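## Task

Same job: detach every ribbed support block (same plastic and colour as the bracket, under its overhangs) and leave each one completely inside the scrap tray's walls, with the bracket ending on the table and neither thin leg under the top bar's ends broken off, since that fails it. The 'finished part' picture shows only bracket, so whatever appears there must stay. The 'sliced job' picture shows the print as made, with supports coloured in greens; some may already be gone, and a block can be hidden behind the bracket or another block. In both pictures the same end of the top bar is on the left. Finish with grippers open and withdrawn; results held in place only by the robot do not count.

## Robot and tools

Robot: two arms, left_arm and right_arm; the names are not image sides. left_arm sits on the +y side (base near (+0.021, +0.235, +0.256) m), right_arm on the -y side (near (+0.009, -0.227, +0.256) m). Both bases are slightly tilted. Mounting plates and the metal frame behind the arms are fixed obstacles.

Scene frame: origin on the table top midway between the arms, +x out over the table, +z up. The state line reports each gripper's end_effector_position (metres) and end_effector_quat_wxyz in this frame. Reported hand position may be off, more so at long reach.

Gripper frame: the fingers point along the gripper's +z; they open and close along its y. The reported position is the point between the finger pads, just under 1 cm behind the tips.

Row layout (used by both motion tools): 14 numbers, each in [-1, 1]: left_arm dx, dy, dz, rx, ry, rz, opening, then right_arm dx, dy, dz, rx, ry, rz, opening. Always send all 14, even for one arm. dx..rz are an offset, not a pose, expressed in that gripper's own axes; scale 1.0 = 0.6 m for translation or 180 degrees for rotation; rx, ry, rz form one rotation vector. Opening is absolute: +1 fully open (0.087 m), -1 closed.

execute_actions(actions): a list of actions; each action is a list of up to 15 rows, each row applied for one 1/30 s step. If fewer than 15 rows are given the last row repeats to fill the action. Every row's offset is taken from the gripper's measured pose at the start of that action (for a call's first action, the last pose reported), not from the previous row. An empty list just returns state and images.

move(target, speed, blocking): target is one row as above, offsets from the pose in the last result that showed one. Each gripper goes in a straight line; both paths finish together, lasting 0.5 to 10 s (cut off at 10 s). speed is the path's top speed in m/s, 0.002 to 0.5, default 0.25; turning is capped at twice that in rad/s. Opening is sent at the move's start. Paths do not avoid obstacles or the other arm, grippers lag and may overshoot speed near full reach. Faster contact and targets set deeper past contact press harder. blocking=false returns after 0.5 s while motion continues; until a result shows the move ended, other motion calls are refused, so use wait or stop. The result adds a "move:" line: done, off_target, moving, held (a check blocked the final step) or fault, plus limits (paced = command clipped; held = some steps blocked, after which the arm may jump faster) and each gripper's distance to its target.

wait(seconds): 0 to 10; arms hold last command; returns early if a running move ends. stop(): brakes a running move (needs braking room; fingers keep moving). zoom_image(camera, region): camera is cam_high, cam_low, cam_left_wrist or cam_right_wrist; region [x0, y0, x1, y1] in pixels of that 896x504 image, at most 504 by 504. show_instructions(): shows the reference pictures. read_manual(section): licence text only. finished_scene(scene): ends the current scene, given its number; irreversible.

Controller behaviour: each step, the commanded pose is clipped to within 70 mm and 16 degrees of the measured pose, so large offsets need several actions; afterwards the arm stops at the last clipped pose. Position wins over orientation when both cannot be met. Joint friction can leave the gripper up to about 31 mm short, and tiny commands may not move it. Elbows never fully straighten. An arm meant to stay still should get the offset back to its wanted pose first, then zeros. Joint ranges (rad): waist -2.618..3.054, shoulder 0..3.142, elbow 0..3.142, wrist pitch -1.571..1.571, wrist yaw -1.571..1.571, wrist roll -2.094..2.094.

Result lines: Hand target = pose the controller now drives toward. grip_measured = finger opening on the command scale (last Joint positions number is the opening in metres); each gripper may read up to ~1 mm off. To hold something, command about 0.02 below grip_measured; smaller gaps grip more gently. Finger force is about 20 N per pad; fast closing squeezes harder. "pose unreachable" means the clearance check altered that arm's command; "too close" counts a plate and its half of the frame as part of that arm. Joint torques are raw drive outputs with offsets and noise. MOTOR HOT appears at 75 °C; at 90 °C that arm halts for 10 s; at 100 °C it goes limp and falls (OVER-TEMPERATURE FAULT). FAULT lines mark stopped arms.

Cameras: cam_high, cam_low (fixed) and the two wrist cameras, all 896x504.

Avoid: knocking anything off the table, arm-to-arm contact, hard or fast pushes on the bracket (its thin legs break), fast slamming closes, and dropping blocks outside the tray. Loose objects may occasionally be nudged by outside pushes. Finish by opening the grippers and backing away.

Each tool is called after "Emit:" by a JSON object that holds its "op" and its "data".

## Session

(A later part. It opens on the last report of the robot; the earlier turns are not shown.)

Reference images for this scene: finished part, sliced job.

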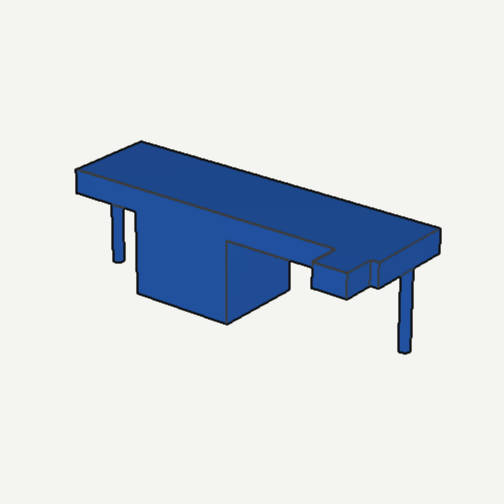

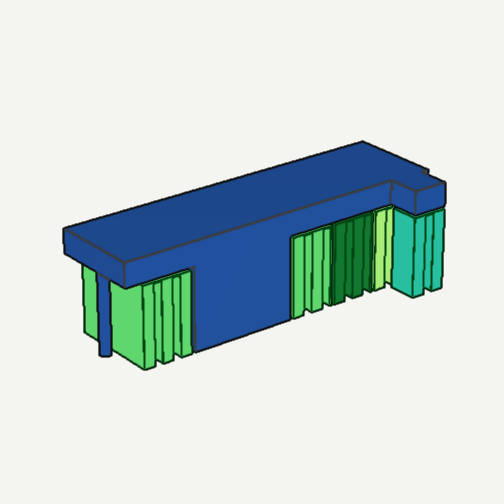

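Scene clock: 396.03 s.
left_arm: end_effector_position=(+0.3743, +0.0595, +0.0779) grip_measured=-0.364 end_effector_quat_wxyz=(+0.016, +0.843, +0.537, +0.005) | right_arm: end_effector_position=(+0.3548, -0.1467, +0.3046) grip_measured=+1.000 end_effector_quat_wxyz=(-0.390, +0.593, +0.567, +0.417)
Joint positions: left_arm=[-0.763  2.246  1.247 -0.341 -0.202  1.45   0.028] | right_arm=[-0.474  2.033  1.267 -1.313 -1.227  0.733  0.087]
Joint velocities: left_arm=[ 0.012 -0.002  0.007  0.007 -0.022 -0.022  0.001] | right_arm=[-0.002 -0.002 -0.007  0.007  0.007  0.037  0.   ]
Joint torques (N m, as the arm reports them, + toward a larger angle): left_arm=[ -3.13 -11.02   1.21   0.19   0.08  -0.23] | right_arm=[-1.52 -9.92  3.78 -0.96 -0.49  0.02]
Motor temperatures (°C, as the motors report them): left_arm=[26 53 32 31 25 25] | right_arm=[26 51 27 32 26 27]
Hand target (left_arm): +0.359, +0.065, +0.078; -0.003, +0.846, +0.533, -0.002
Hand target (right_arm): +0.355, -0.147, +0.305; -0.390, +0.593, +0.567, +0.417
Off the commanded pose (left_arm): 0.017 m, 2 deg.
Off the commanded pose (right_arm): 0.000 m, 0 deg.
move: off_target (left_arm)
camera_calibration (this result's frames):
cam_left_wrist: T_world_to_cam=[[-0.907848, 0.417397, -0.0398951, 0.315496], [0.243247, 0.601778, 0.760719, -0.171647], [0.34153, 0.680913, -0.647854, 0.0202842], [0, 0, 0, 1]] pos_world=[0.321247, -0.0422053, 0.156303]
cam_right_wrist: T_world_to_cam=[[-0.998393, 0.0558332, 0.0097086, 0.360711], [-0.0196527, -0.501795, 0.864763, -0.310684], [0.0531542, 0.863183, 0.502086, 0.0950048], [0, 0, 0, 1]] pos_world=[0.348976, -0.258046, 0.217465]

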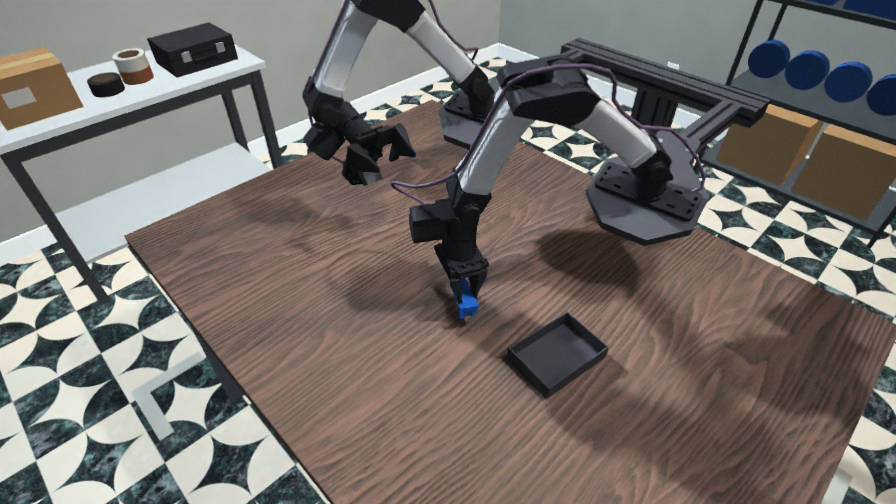

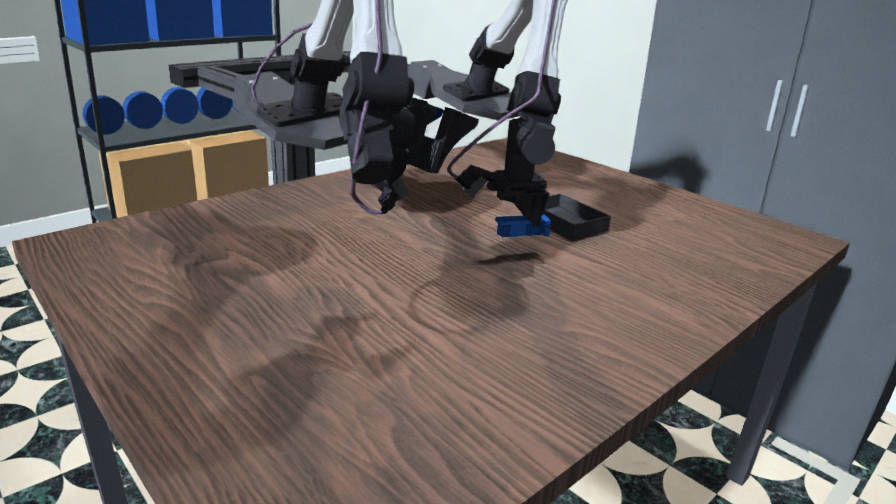

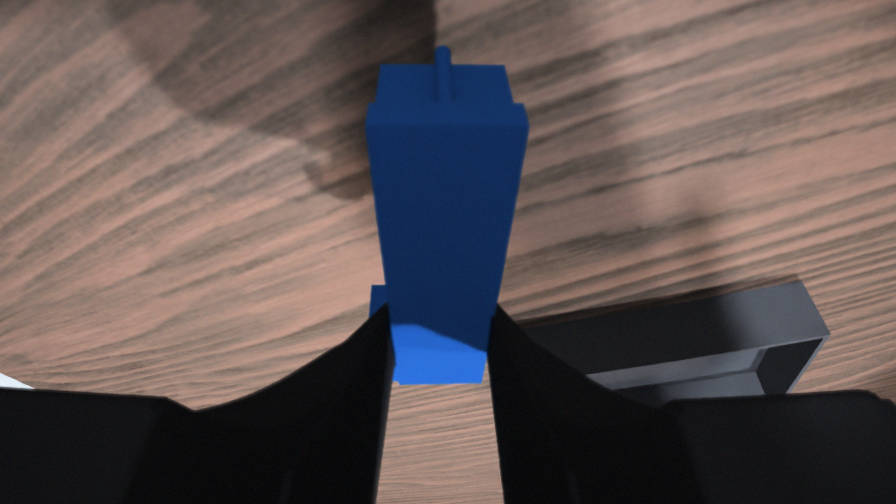

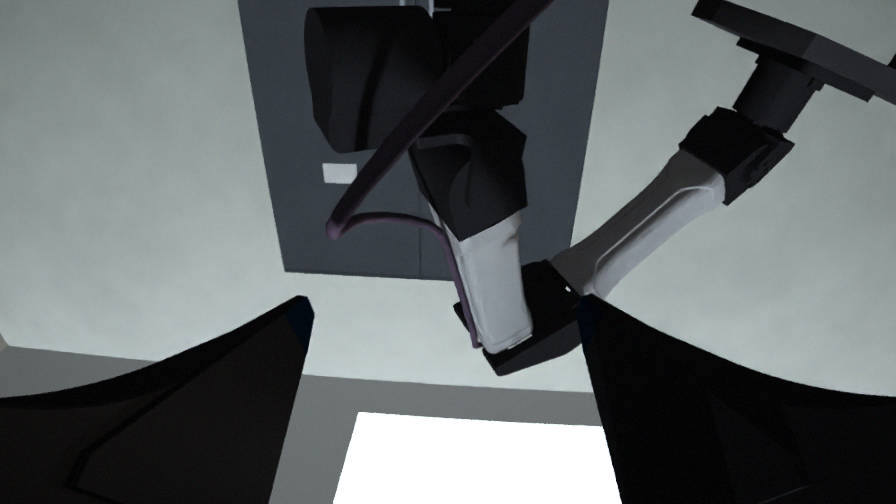

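Emit:
{"op": "move", "data": {"target": [-0.0328,0.0005,-0.270,-0.0294,-0.2152,-0.1098,-0.39, 0,0,0,0,0,0,1], "speed": 0.2}}

Scene clock: 419.57 s.
left_arm: end_effector_position=(+0.3768, +0.0383, +0.2453) grip_measured=-0.364 end_effector_quat_wxyz=(+0.243, +0.700, +0.627, -0.241) | right_arm: end_effector_position=(+0.3548, -0.1467, +0.3046) grip_measured=+1.000 end_effector_quat_wxyz=(-0.390, +0.593, +0.567, +0.417)
Joint positions: left_arm=[-0.579  1.707  1.164 -0.559  0.492  1.259  0.028] | right_arm=[-0.474  2.033  1.267 -1.313 -1.227  0.733  0.087]
Joint velocities: left_arm=[ 0.017 -0.002 -0.007 -0.051  0.037 -0.037  0.   ] | right_arm=[-0.007 -0.012 -0.007 -0.066 -0.022  0.022  0.   ]
Joint torques (N m, as the arm reports them, + toward a larger angle): left_arm=[-0.14 -9.48  3.9   0.56  0.56 -0.23] | right_arm=[-1.54 -9.94  3.7  -0.96 -0.48  0.01]
Motor temperatures (°C, as the motors report them): left_arm=[26 55 32 30 25 25] | right_arm=[25 51 27 32 26 27]
Hand target (left_arm): +0.364, +0.046, +0.241; +0.228, +0.693, +0.635, -0.252
Hand target (right_arm): +0.355, -0.147, +0.305; -0.390, +0.593, +0.567, +0.417
Off the commanded pose (left_arm): 0.017 m, 2 deg.
Off the commanded pose (right_arm): 0.000 m, 0 deg.
move: off_target (left_arm)
camera_calibration (this result's frames):
cam_left_wrist: T_world_to_cam=[[-0.995302, 0.0877456, -0.0409336, 0.379131], [0.0793737, 0.981533, 0.174049, -0.0957357], [0.0554497, 0.169982, -0.983886, 0.352034], [0, 0, 0, 1]] pos_world=[0.365428, 0.000861118, 0.378544]
cam_right_wrist: T_world_to_cam=[[-0.998393, 0.0558332, 0.0097086, 0.360711], [-0.0196527, -0.501795, 0.864763, -0.310684], [0.0531542, 0.863183, 0.502086, 0.0950048], [0, 0, 0, 1]] pos_world=[0.348976, -0.258046, 0.217465]

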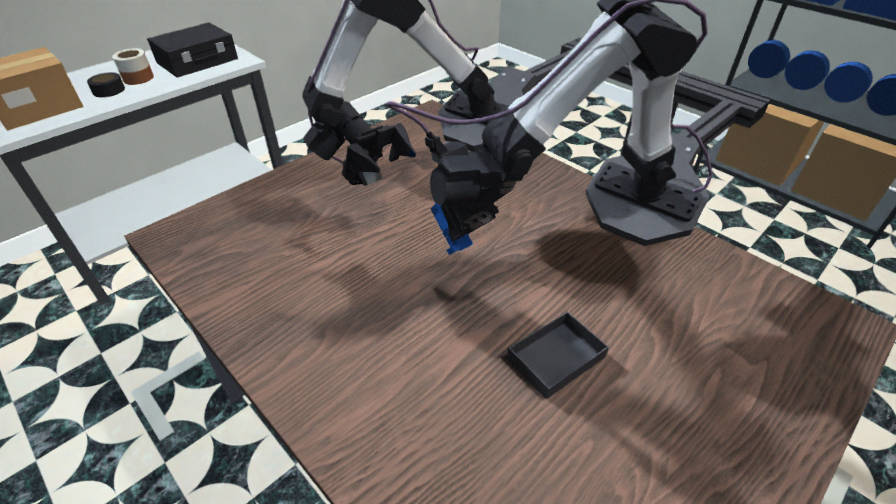

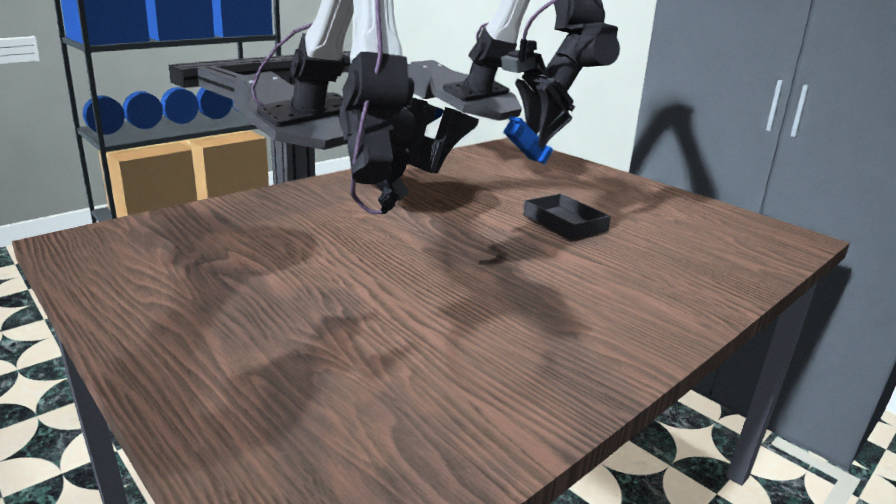

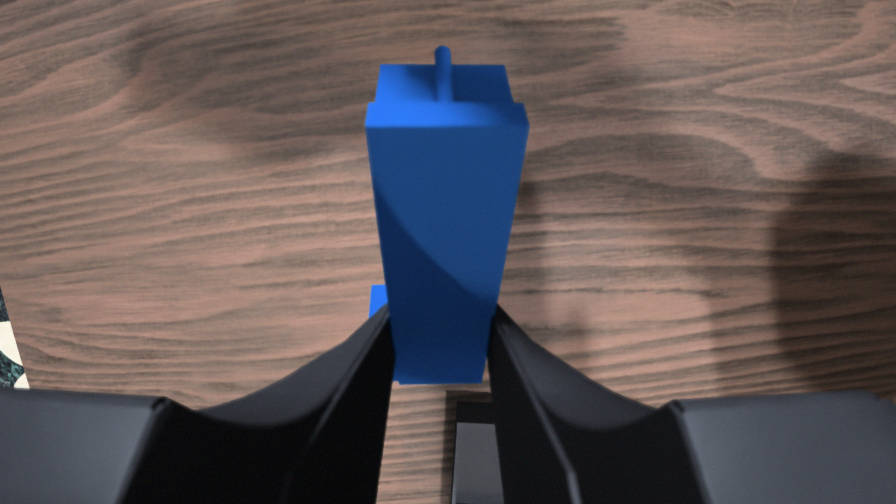

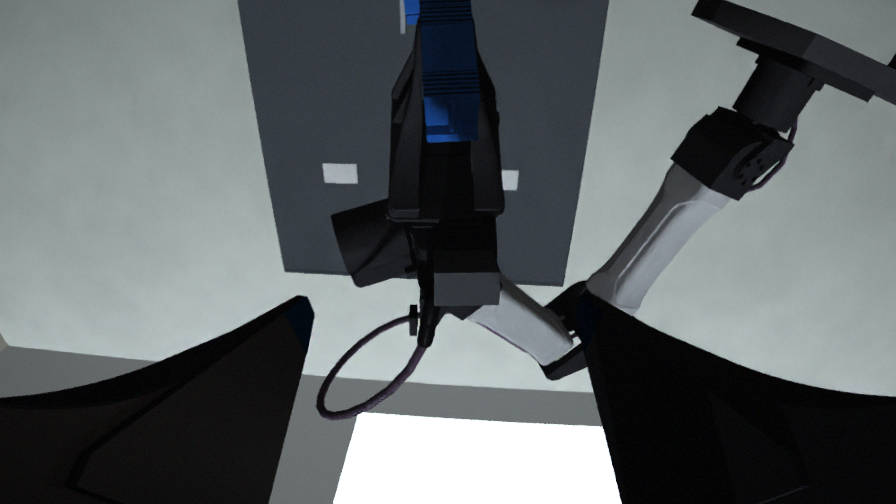

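Emit:
{"op": "execute_actions", "data": {"actions": []}}

Scene clock: 429.53 s.
left_arm: end_effector_position=(+0.3765, +0.0380, +0.2454) grip_measured=-0.364 end_effector_quat_wxyz=(+0.243, +0.700, +0.627, -0.242) | right_arm: end_effector_position=(+0.3548, -0.1467, +0.3046) grip_measured=+1.000 end_effector_quat_wxyz=(-0.390, +0.593, +0.567, +0.417)
Joint positions: left_arm=[-0.579  1.707  1.164 -0.559  0.494  1.259  0.028] | right_arm=[-0.474  2.033  1.267 -1.313 -1.227  0.733  0.087]
Joint velocities: left_arm=[ 0.007  0.002 -0.007  0.037  0.007 -0.007 -0.001] | right_arm=[ 0.002  0.002  0.002 -0.037  0.051  0.037  0.   ]
Joint torques (N m, as the arm reports them, + toward a larger angle): left_arm=[-0.1  -9.51  3.88  0.57  0.57 -0.24] | right_arm=[-1.51 -9.92  3.73 -0.94 -0.51  0.03]
Motor temperatures (°C, as the motors report them): left_arm=[26 55 32 30 25 25] | right_arm=[25 51 27 32 26 27]
Hand target (left_arm): +0.364, +0.046, +0.241; +0.228, +0.693, +0.635, -0.252
Hand target (right_arm): +0.355, -0.147, +0.305; -0.390, +0.593, +0.567, +0.417
Off the commanded pose (left_arm): 0.017 m, 2 deg.
Off the commanded pose (right_arm): 0.000 m, 0 deg.
camera_calibration (this result's frames):
cam_left_wrist: T_world_to_cam=[[-0.995364, 0.0876815, -0.0395272, 0.378564], [0.0796611, 0.981866, 0.172026, -0.095068], [0.0538939, 0.16808, -0.984299, 0.353012], [0, 0, 0, 1]] pos_world=[0.365357, 0.000816961, 0.378787]
cam_right_wrist: T_world_to_cam=[[-0.998393, 0.0558332, 0.0097086, 0.360711], [-0.0196527, -0.501795, 0.864763, -0.310684], [0.0531542, 0.863183, 0.502086, 0.0950048], [0, 0, 0, 1]] pos_world=[0.348976, -0.258046, 0.217465]

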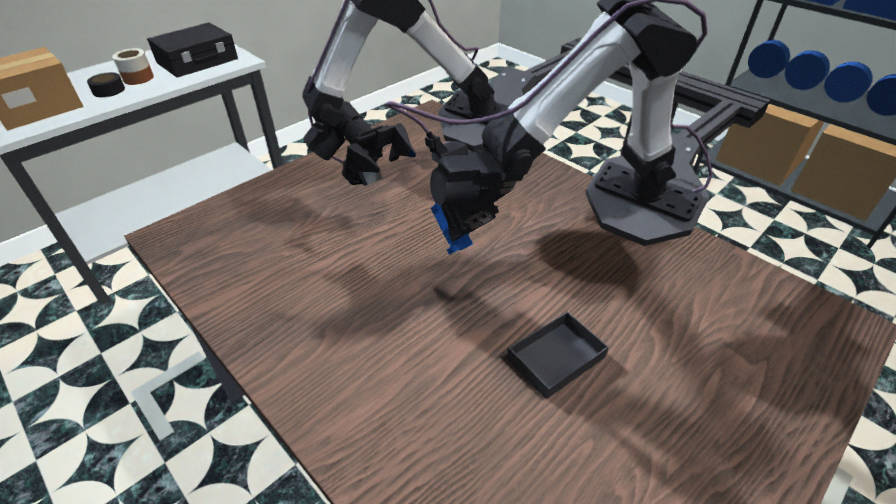

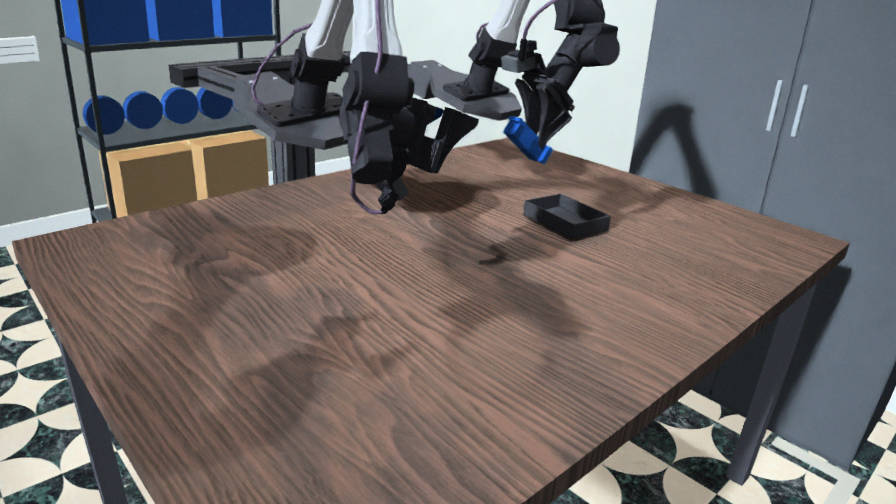

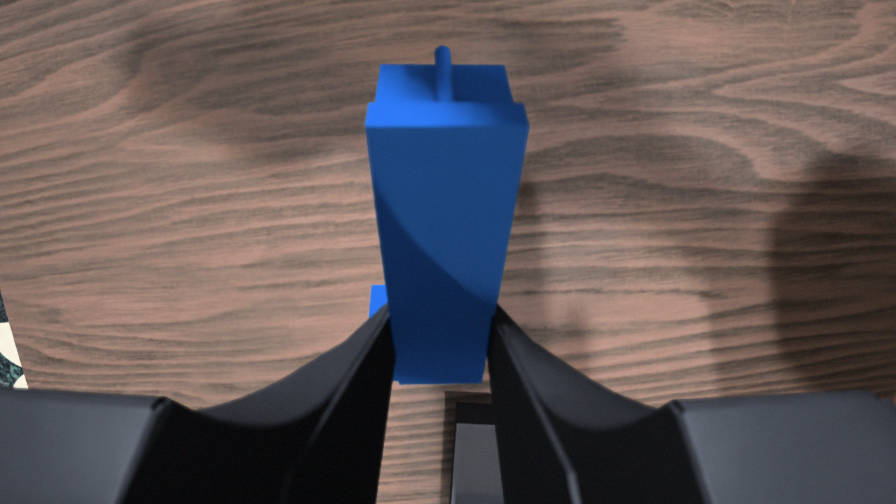

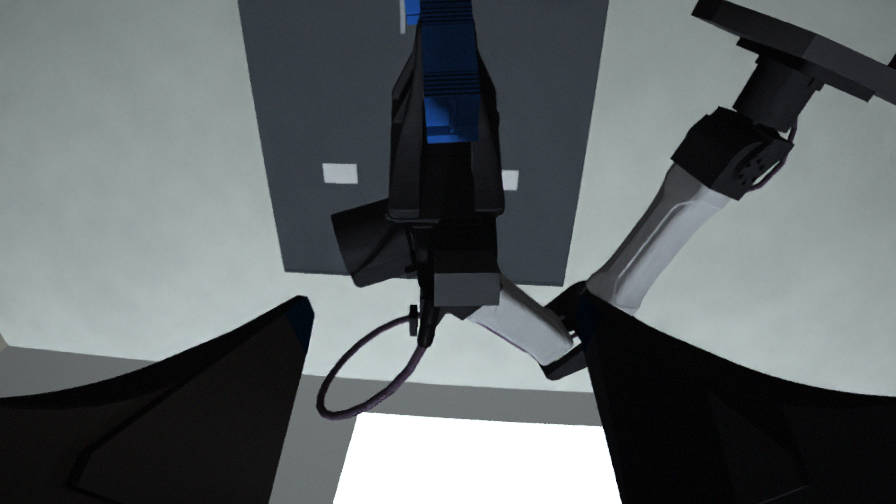

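Emit:
{"op": "show_instructions", "data": {}}

Reference images for this scene: finished part, sliced job.

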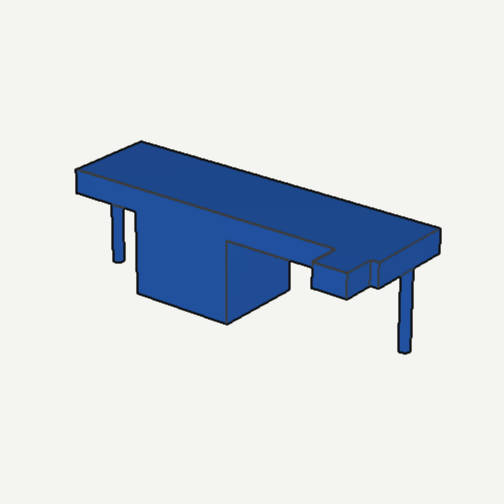

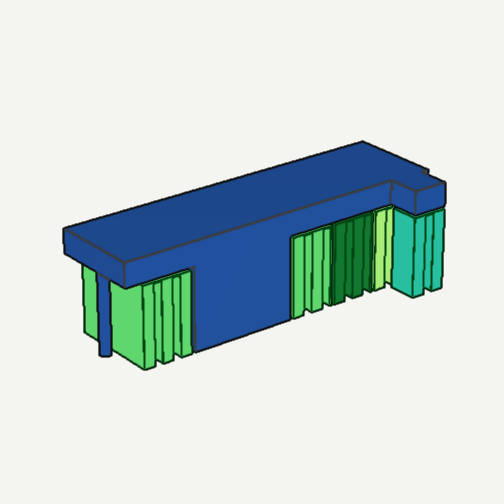

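Emit:
{"op": "zoom_image", "data": {"camera": "cam_right_wrist", "region": [350, 0, 550, 160]}}

Emit:
{"op": "zoom_image", "data": {"camera": "cam_low", "region": [400, 60, 620, 200]}}

Region (350, 0, 550, 160) of cam_right_wrist's 896x504 image, scaled by 2.520, with more detail than that image has; it fills the top 403 rows of this view, and the rest is white.

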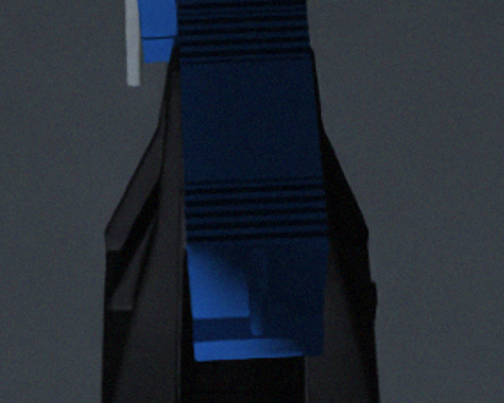

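Region (400, 60, 620, 200) of cam_low's 896x504 image, scaled by 2.291, with more detail than that image has; it fills the top 321 rows of this view, and the rest is white.

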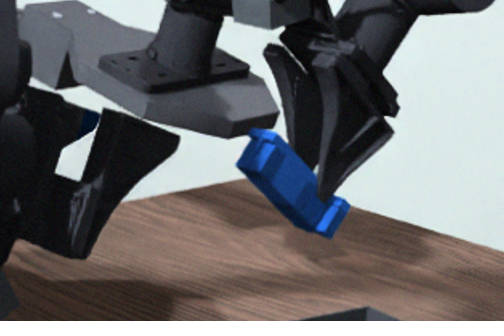

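Emit:
{"op": "move", "data": {"target": [0,0,0,0,0,0,-0.39, 0,-0.003,0.1667,0,0,0,1], "speed": 0.08}}

Scene clock: 460.40 s.
left_arm: end_effector_position=(+0.3765, +0.0380, +0.2454) grip_measured=-0.364 end_effector_quat_wxyz=(+0.243, +0.700, +0.627, -0.242) | right_arm: end_effector_position=(+0.3656, -0.0564, +0.2711) grip_measured=+1.000 end_effector_quat_wxyz=(-0.387, +0.591, +0.567, +0.424)
Joint positions: left_arm=[-0.579  1.707  1.164 -0.559  0.494  1.259  0.028] | right_arm=[-0.184  1.89   0.934 -0.215 -1.254  1.672  0.087]
Joint velocities: left_arm=[-0.017 -0.017 -0.007  0.037  0.007  0.037  0.   ] | right_arm=[ 0.012  0.012 -0.007  0.007 -0.051  0.007  0.   ]
Joint torques (N m, as the arm reports them, + toward a larger angle): left_arm=[-1.19 -8.64  6.41  0.75  0.5  -0.16] | right_arm=[  0.18 -10.24   1.99   0.52  -0.53   0.1 ]
Motor temperatures (°C, as the motors report them): left_arm=[25 53 32 30 26 25] | right_arm=[25 51 27 31 26 27]
Hand target (left_arm): +0.377, +0.038, +0.245; +0.243, +0.700, +0.627, -0.242
Hand target (right_arm): +0.359, -0.053, +0.269; -0.389, +0.594, +0.567, +0.417
Off the commanded pose (left_arm): 0.000 m, 0 deg.
Off the commanded pose (right_arm): 0.008 m, 1 deg.
move: done
camera_calibration (this result's frames):
cam_left_wrist: T_world_to_cam=[[-0.995364, 0.0876815, -0.0395272, 0.378564], [0.0796611, 0.981866, 0.172026, -0.095068], [0.0538939, 0.16808, -0.984299, 0.353012], [0, 0, 0, 1]] pos_world=[0.365357, 0.000816961, 0.378787]
cam_right_wrist: T_world_to_cam=[[-0.998065, 0.0621171, -0.00290643, 0.370433], [-0.0339881, -0.505769, 0.861999, -0.230451], [0.0520749, 0.860429, 0.506902, 0.0322589], [0, 0, 0, 1]] pos_world=[0.360204, -0.167322, 0.183373]

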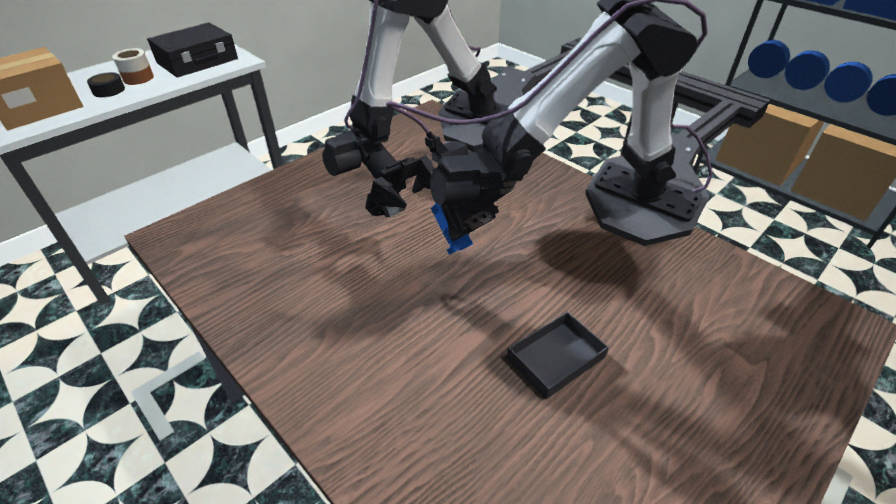

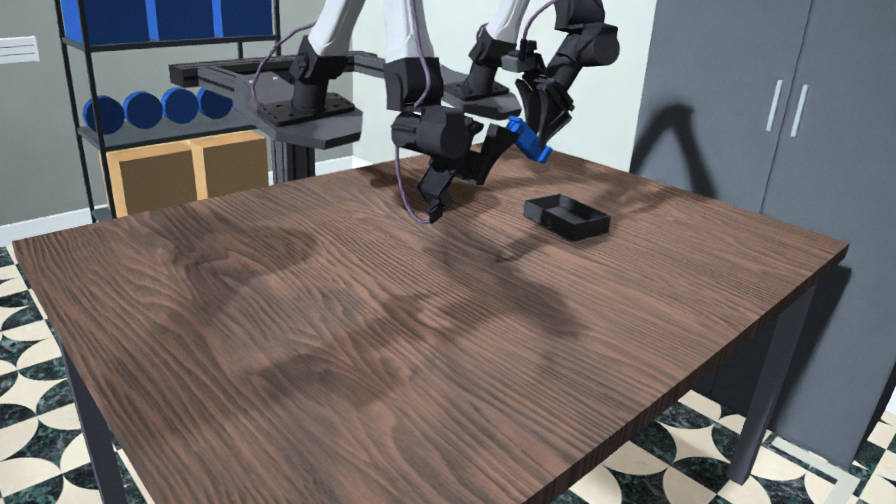

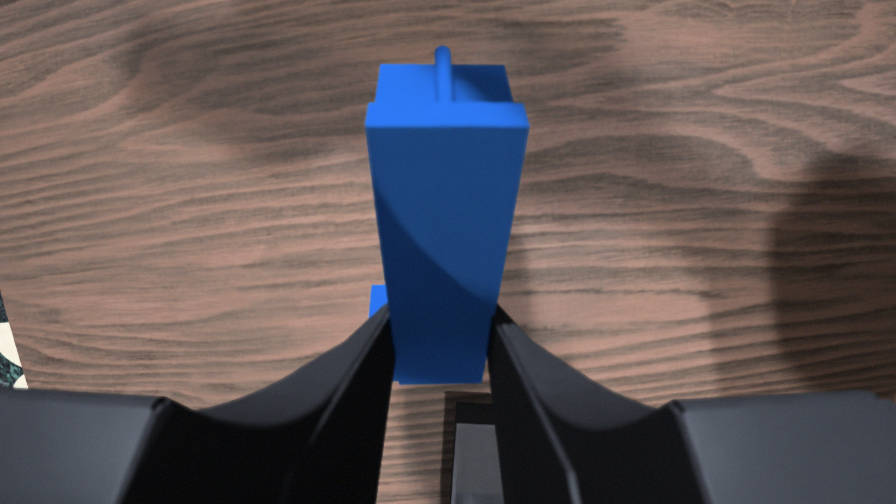

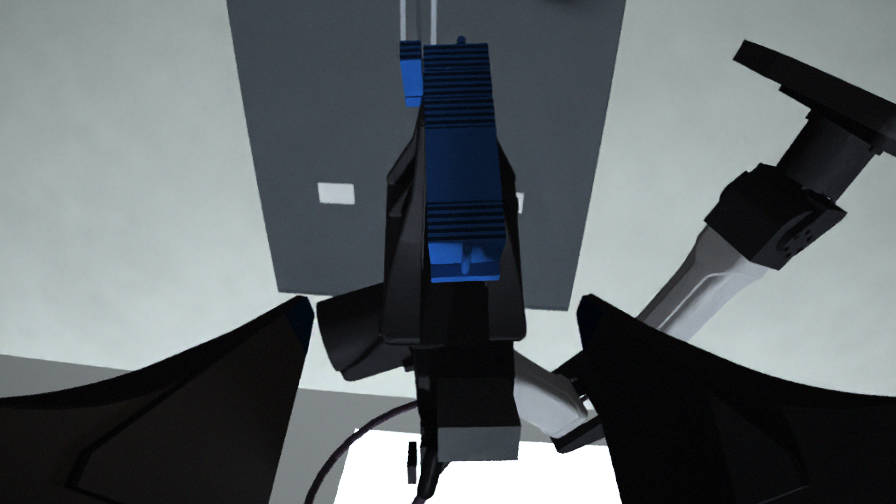

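Emit:
{"op": "zoom_image", "data": {"camera": "cam_right_wrist", "region": [370, 20, 550, 300]}}

Region (370, 20, 550, 300) of cam_right_wrist's 896x504 image, scaled by 1.800, with more detail than that image has; it fills the left 324 columns of this view, and the rest is white.

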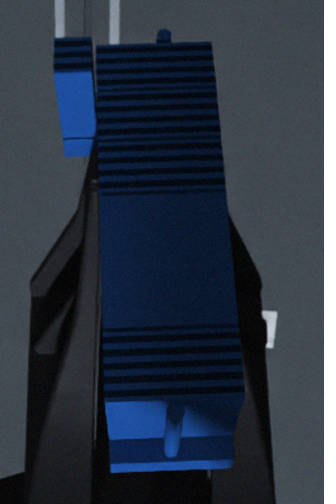

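Emit:
{"op": "move", "data": {"target": [0,0,0,0,0,0,-0.39, 0.002,-0.02,0.09,0,0,0,1], "speed": 0.05}}

Scene clock: 479.47 s.
left_arm: end_effector_position=(+0.3765, +0.0380, +0.2454) grip_measured=-0.364 end_effector_quat_wxyz=(+0.243, +0.700, +0.627, -0.242) | right_arm: end_effector_position=(+0.3671, -0.0072, +0.2640) grip_measured=+1.000 end_effector_quat_wxyz=(-0.377, +0.581, +0.572, +0.439)
Joint positions: left_arm=[-0.579  1.707  1.164 -0.559  0.494  1.259  0.028] | right_arm=[-0.032  1.903  0.819  0.31  -1.174  2.049  0.087]
Joint velocities: left_arm=[-0.007  0.007 -0.017  0.051  0.007 -0.022 -0.001] | right_arm=[ 0.012 -0.007  0.002  0.022 -0.007  0.007  0.   ]
Joint torques (N m, as the arm reports them, + toward a larger angle): left_arm=[-1.21 -8.56  6.37  0.76  0.47 -0.18] | right_arm=[ 0.65 -8.02  1.71  1.1  -0.48  0.11]
Motor temperatures (°C, as the motors report them): left_arm=[25 52 33 30 26 25] | right_arm=[25 51 27 31 26 27]
Hand target (left_arm): +0.377, +0.038, +0.245; +0.243, +0.700, +0.627, -0.242
Hand target (right_arm): +0.357, -0.005, +0.254; -0.386, +0.592, +0.567, +0.424
Off the commanded pose (left_arm): 0.000 m, 0 deg.
Off the commanded pose (right_arm): 0.015 m, 2 deg.
move: off_target (right_arm)
camera_calibration (this result's frames):
cam_left_wrist: T_world_to_cam=[[-0.995364, 0.0876815, -0.0395272, 0.378564], [0.0796611, 0.981866, 0.172026, -0.095068], [0.0538939, 0.16808, -0.984299, 0.353012], [0, 0, 0, 1]] pos_world=[0.365357, 0.000816961, 0.378787]
cam_right_wrist: T_world_to_cam=[[-0.996869, 0.0653091, -0.0445673, 0.379509], [-0.0718729, -0.513586, 0.855022, -0.183689], [0.0329516, 0.855549, 0.516673, -0.00222679], [0, 0, 0, 1]] pos_world=[0.365192, -0.117221, 0.175123]

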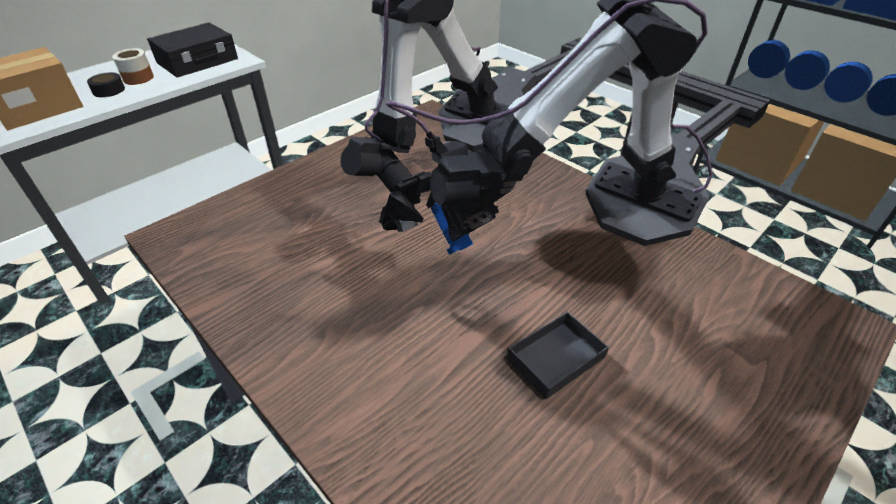

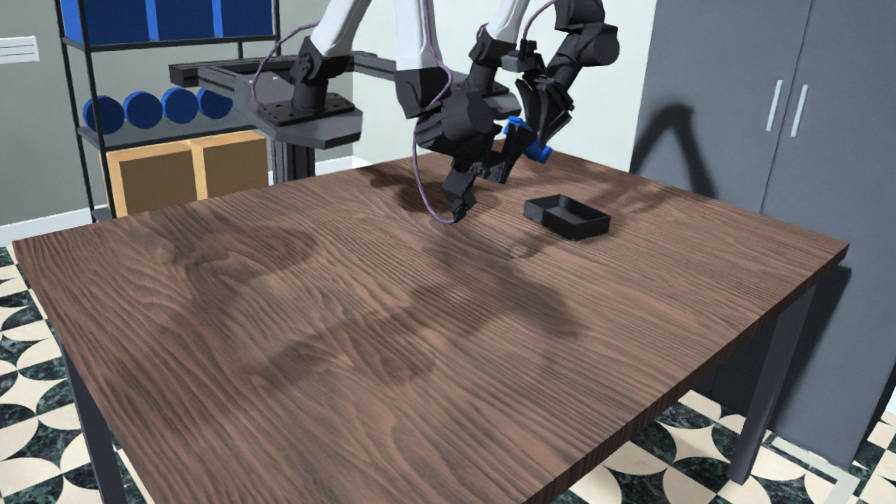

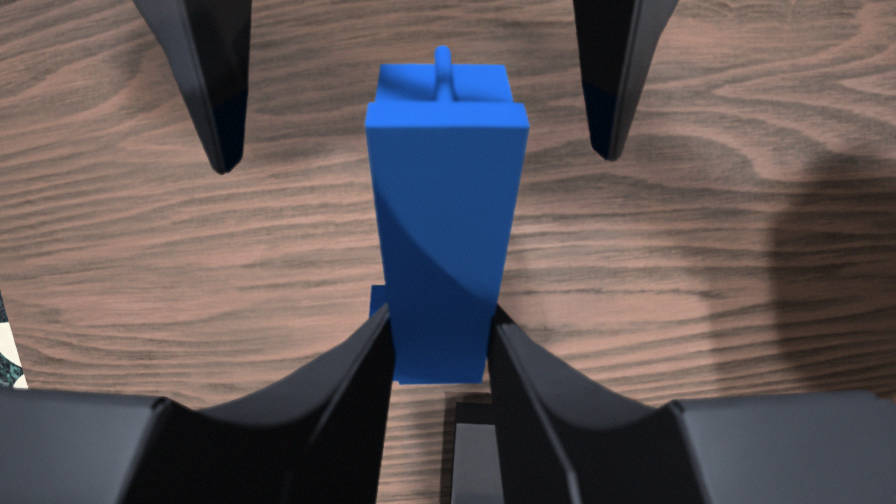

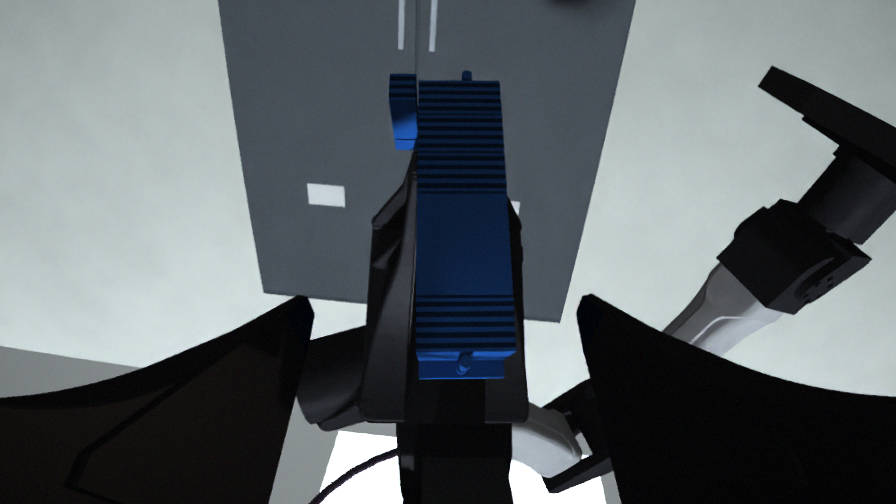

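Emit:
{"op": "zoom_image", "data": {"camera": "cam_right_wrist", "region": [370, 60, 550, 400]}}

Region (370, 60, 550, 400) of cam_right_wrist's 896x504 image, scaled by 1.482, with more detail than that image has; it fills the left 267 columns of this view, and the rest is white.

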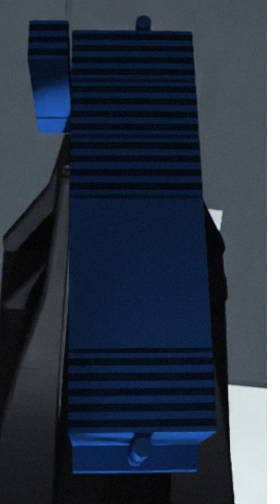

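Emit:
{"op": "move", "data": {"target": [-0.0365,0.009,0.0025,0,0,0,-0.39, 0,0,0,0,0,0,1], "speed": 0.03}}

Scene clock: 497.60 s.
left_arm: end_effector_position=(+0.3805, +0.0213, +0.2582) grip_measured=-0.364 end_effector_quat_wxyz=(+0.252, +0.698, +0.624, -0.242) | right_arm: end_effector_position=(+0.3676, -0.0071, +0.2642) grip_measured=+1.000 end_effector_quat_wxyz=(-0.376, +0.581, +0.572, +0.440)
Joint positions: left_arm=[-0.623  1.707  1.203 -0.56   0.482  1.213  0.028] | right_arm=[-0.032  1.903  0.819  0.313 -1.173  2.051  0.087]
Joint velocities: left_arm=[ 0.002  0.002  0.007 -0.037  0.037  0.007  0.001] | right_arm=[ 0.007 -0.012  0.017 -0.037  0.051 -0.022  0.   ]
Joint torques (N m, as the arm reports them, + toward a larger angle): left_arm=[-2.19 -8.18  8.27  0.63  0.38 -0.24] | right_arm=[-0.33 -9.39  3.9   1.   -0.61  0.  ]
Motor temperatures (°C, as the motors report them): left_arm=[25 51 34 30 26 25] | right_arm=[25 49 27 32 26 27]
Hand target (left_arm): +0.379, +0.020, +0.259; +0.244, +0.699, +0.627, -0.243
Hand target (right_arm): +0.367, -0.007, +0.264; -0.377, +0.581, +0.572, +0.439
Off the commanded pose (left_arm): 0.002 m, 1 deg.
Off the commanded pose (right_arm): 0.000 m, 0 deg.
move: done
camera_calibration (this result's frames):
cam_left_wrist: T_world_to_cam=[[-0.995065, 0.0843352, -0.0522787, 0.387795], [0.0750478, 0.984344, 0.15948, -0.076171], [0.06491, 0.15477, -0.985816, 0.36465], [0, 0, 0, 1]] pos_world=[0.367928, -0.0141632, 0.391899]
cam_right_wrist: T_world_to_cam=[[-0.996747, 0.0662871, -0.0458402, 0.380231], [-0.0734771, -0.513736, 0.854796, -0.183162], [0.0331122, 0.855384, 0.516935, -0.00248196], [0, 0, 0, 1]] pos_world=[0.365618, -0.117178, 0.175279]

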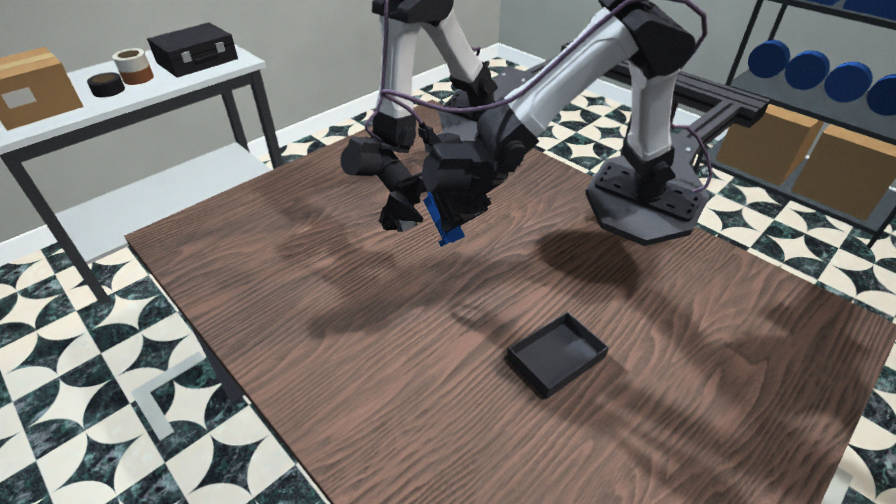

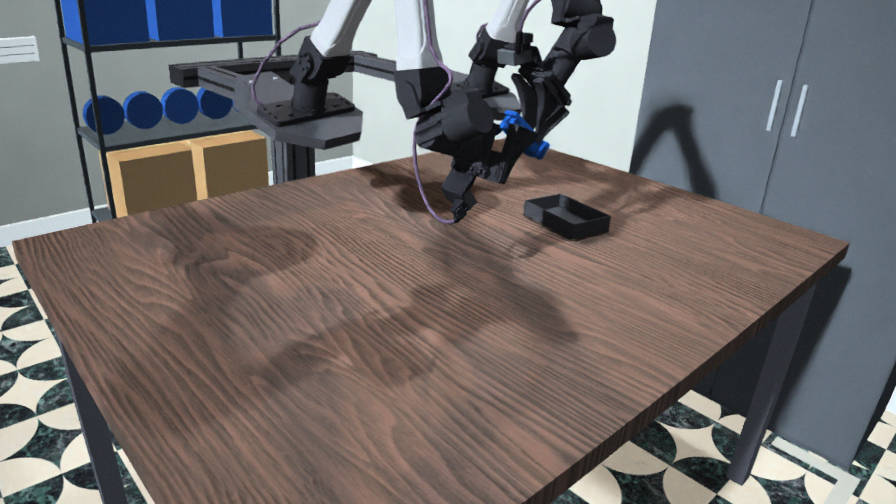

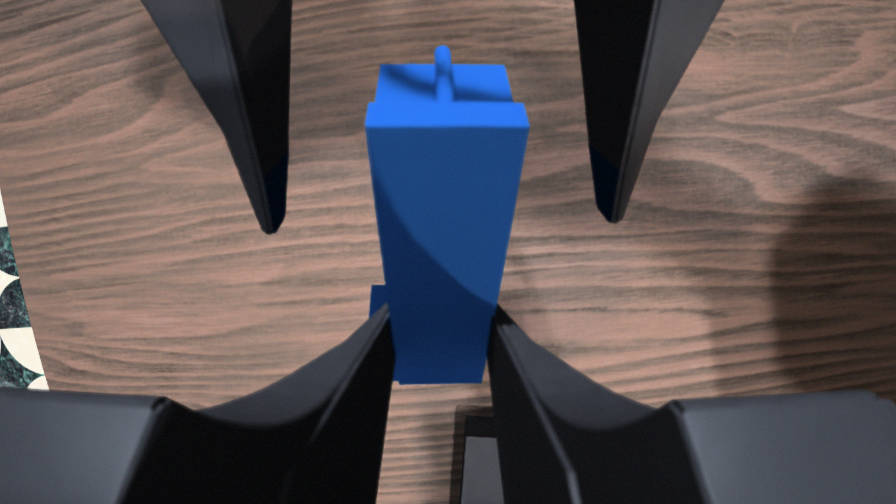

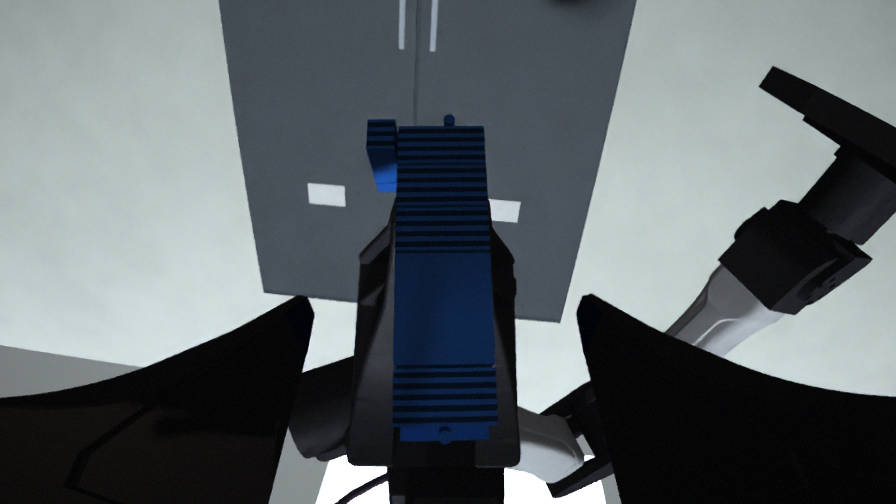

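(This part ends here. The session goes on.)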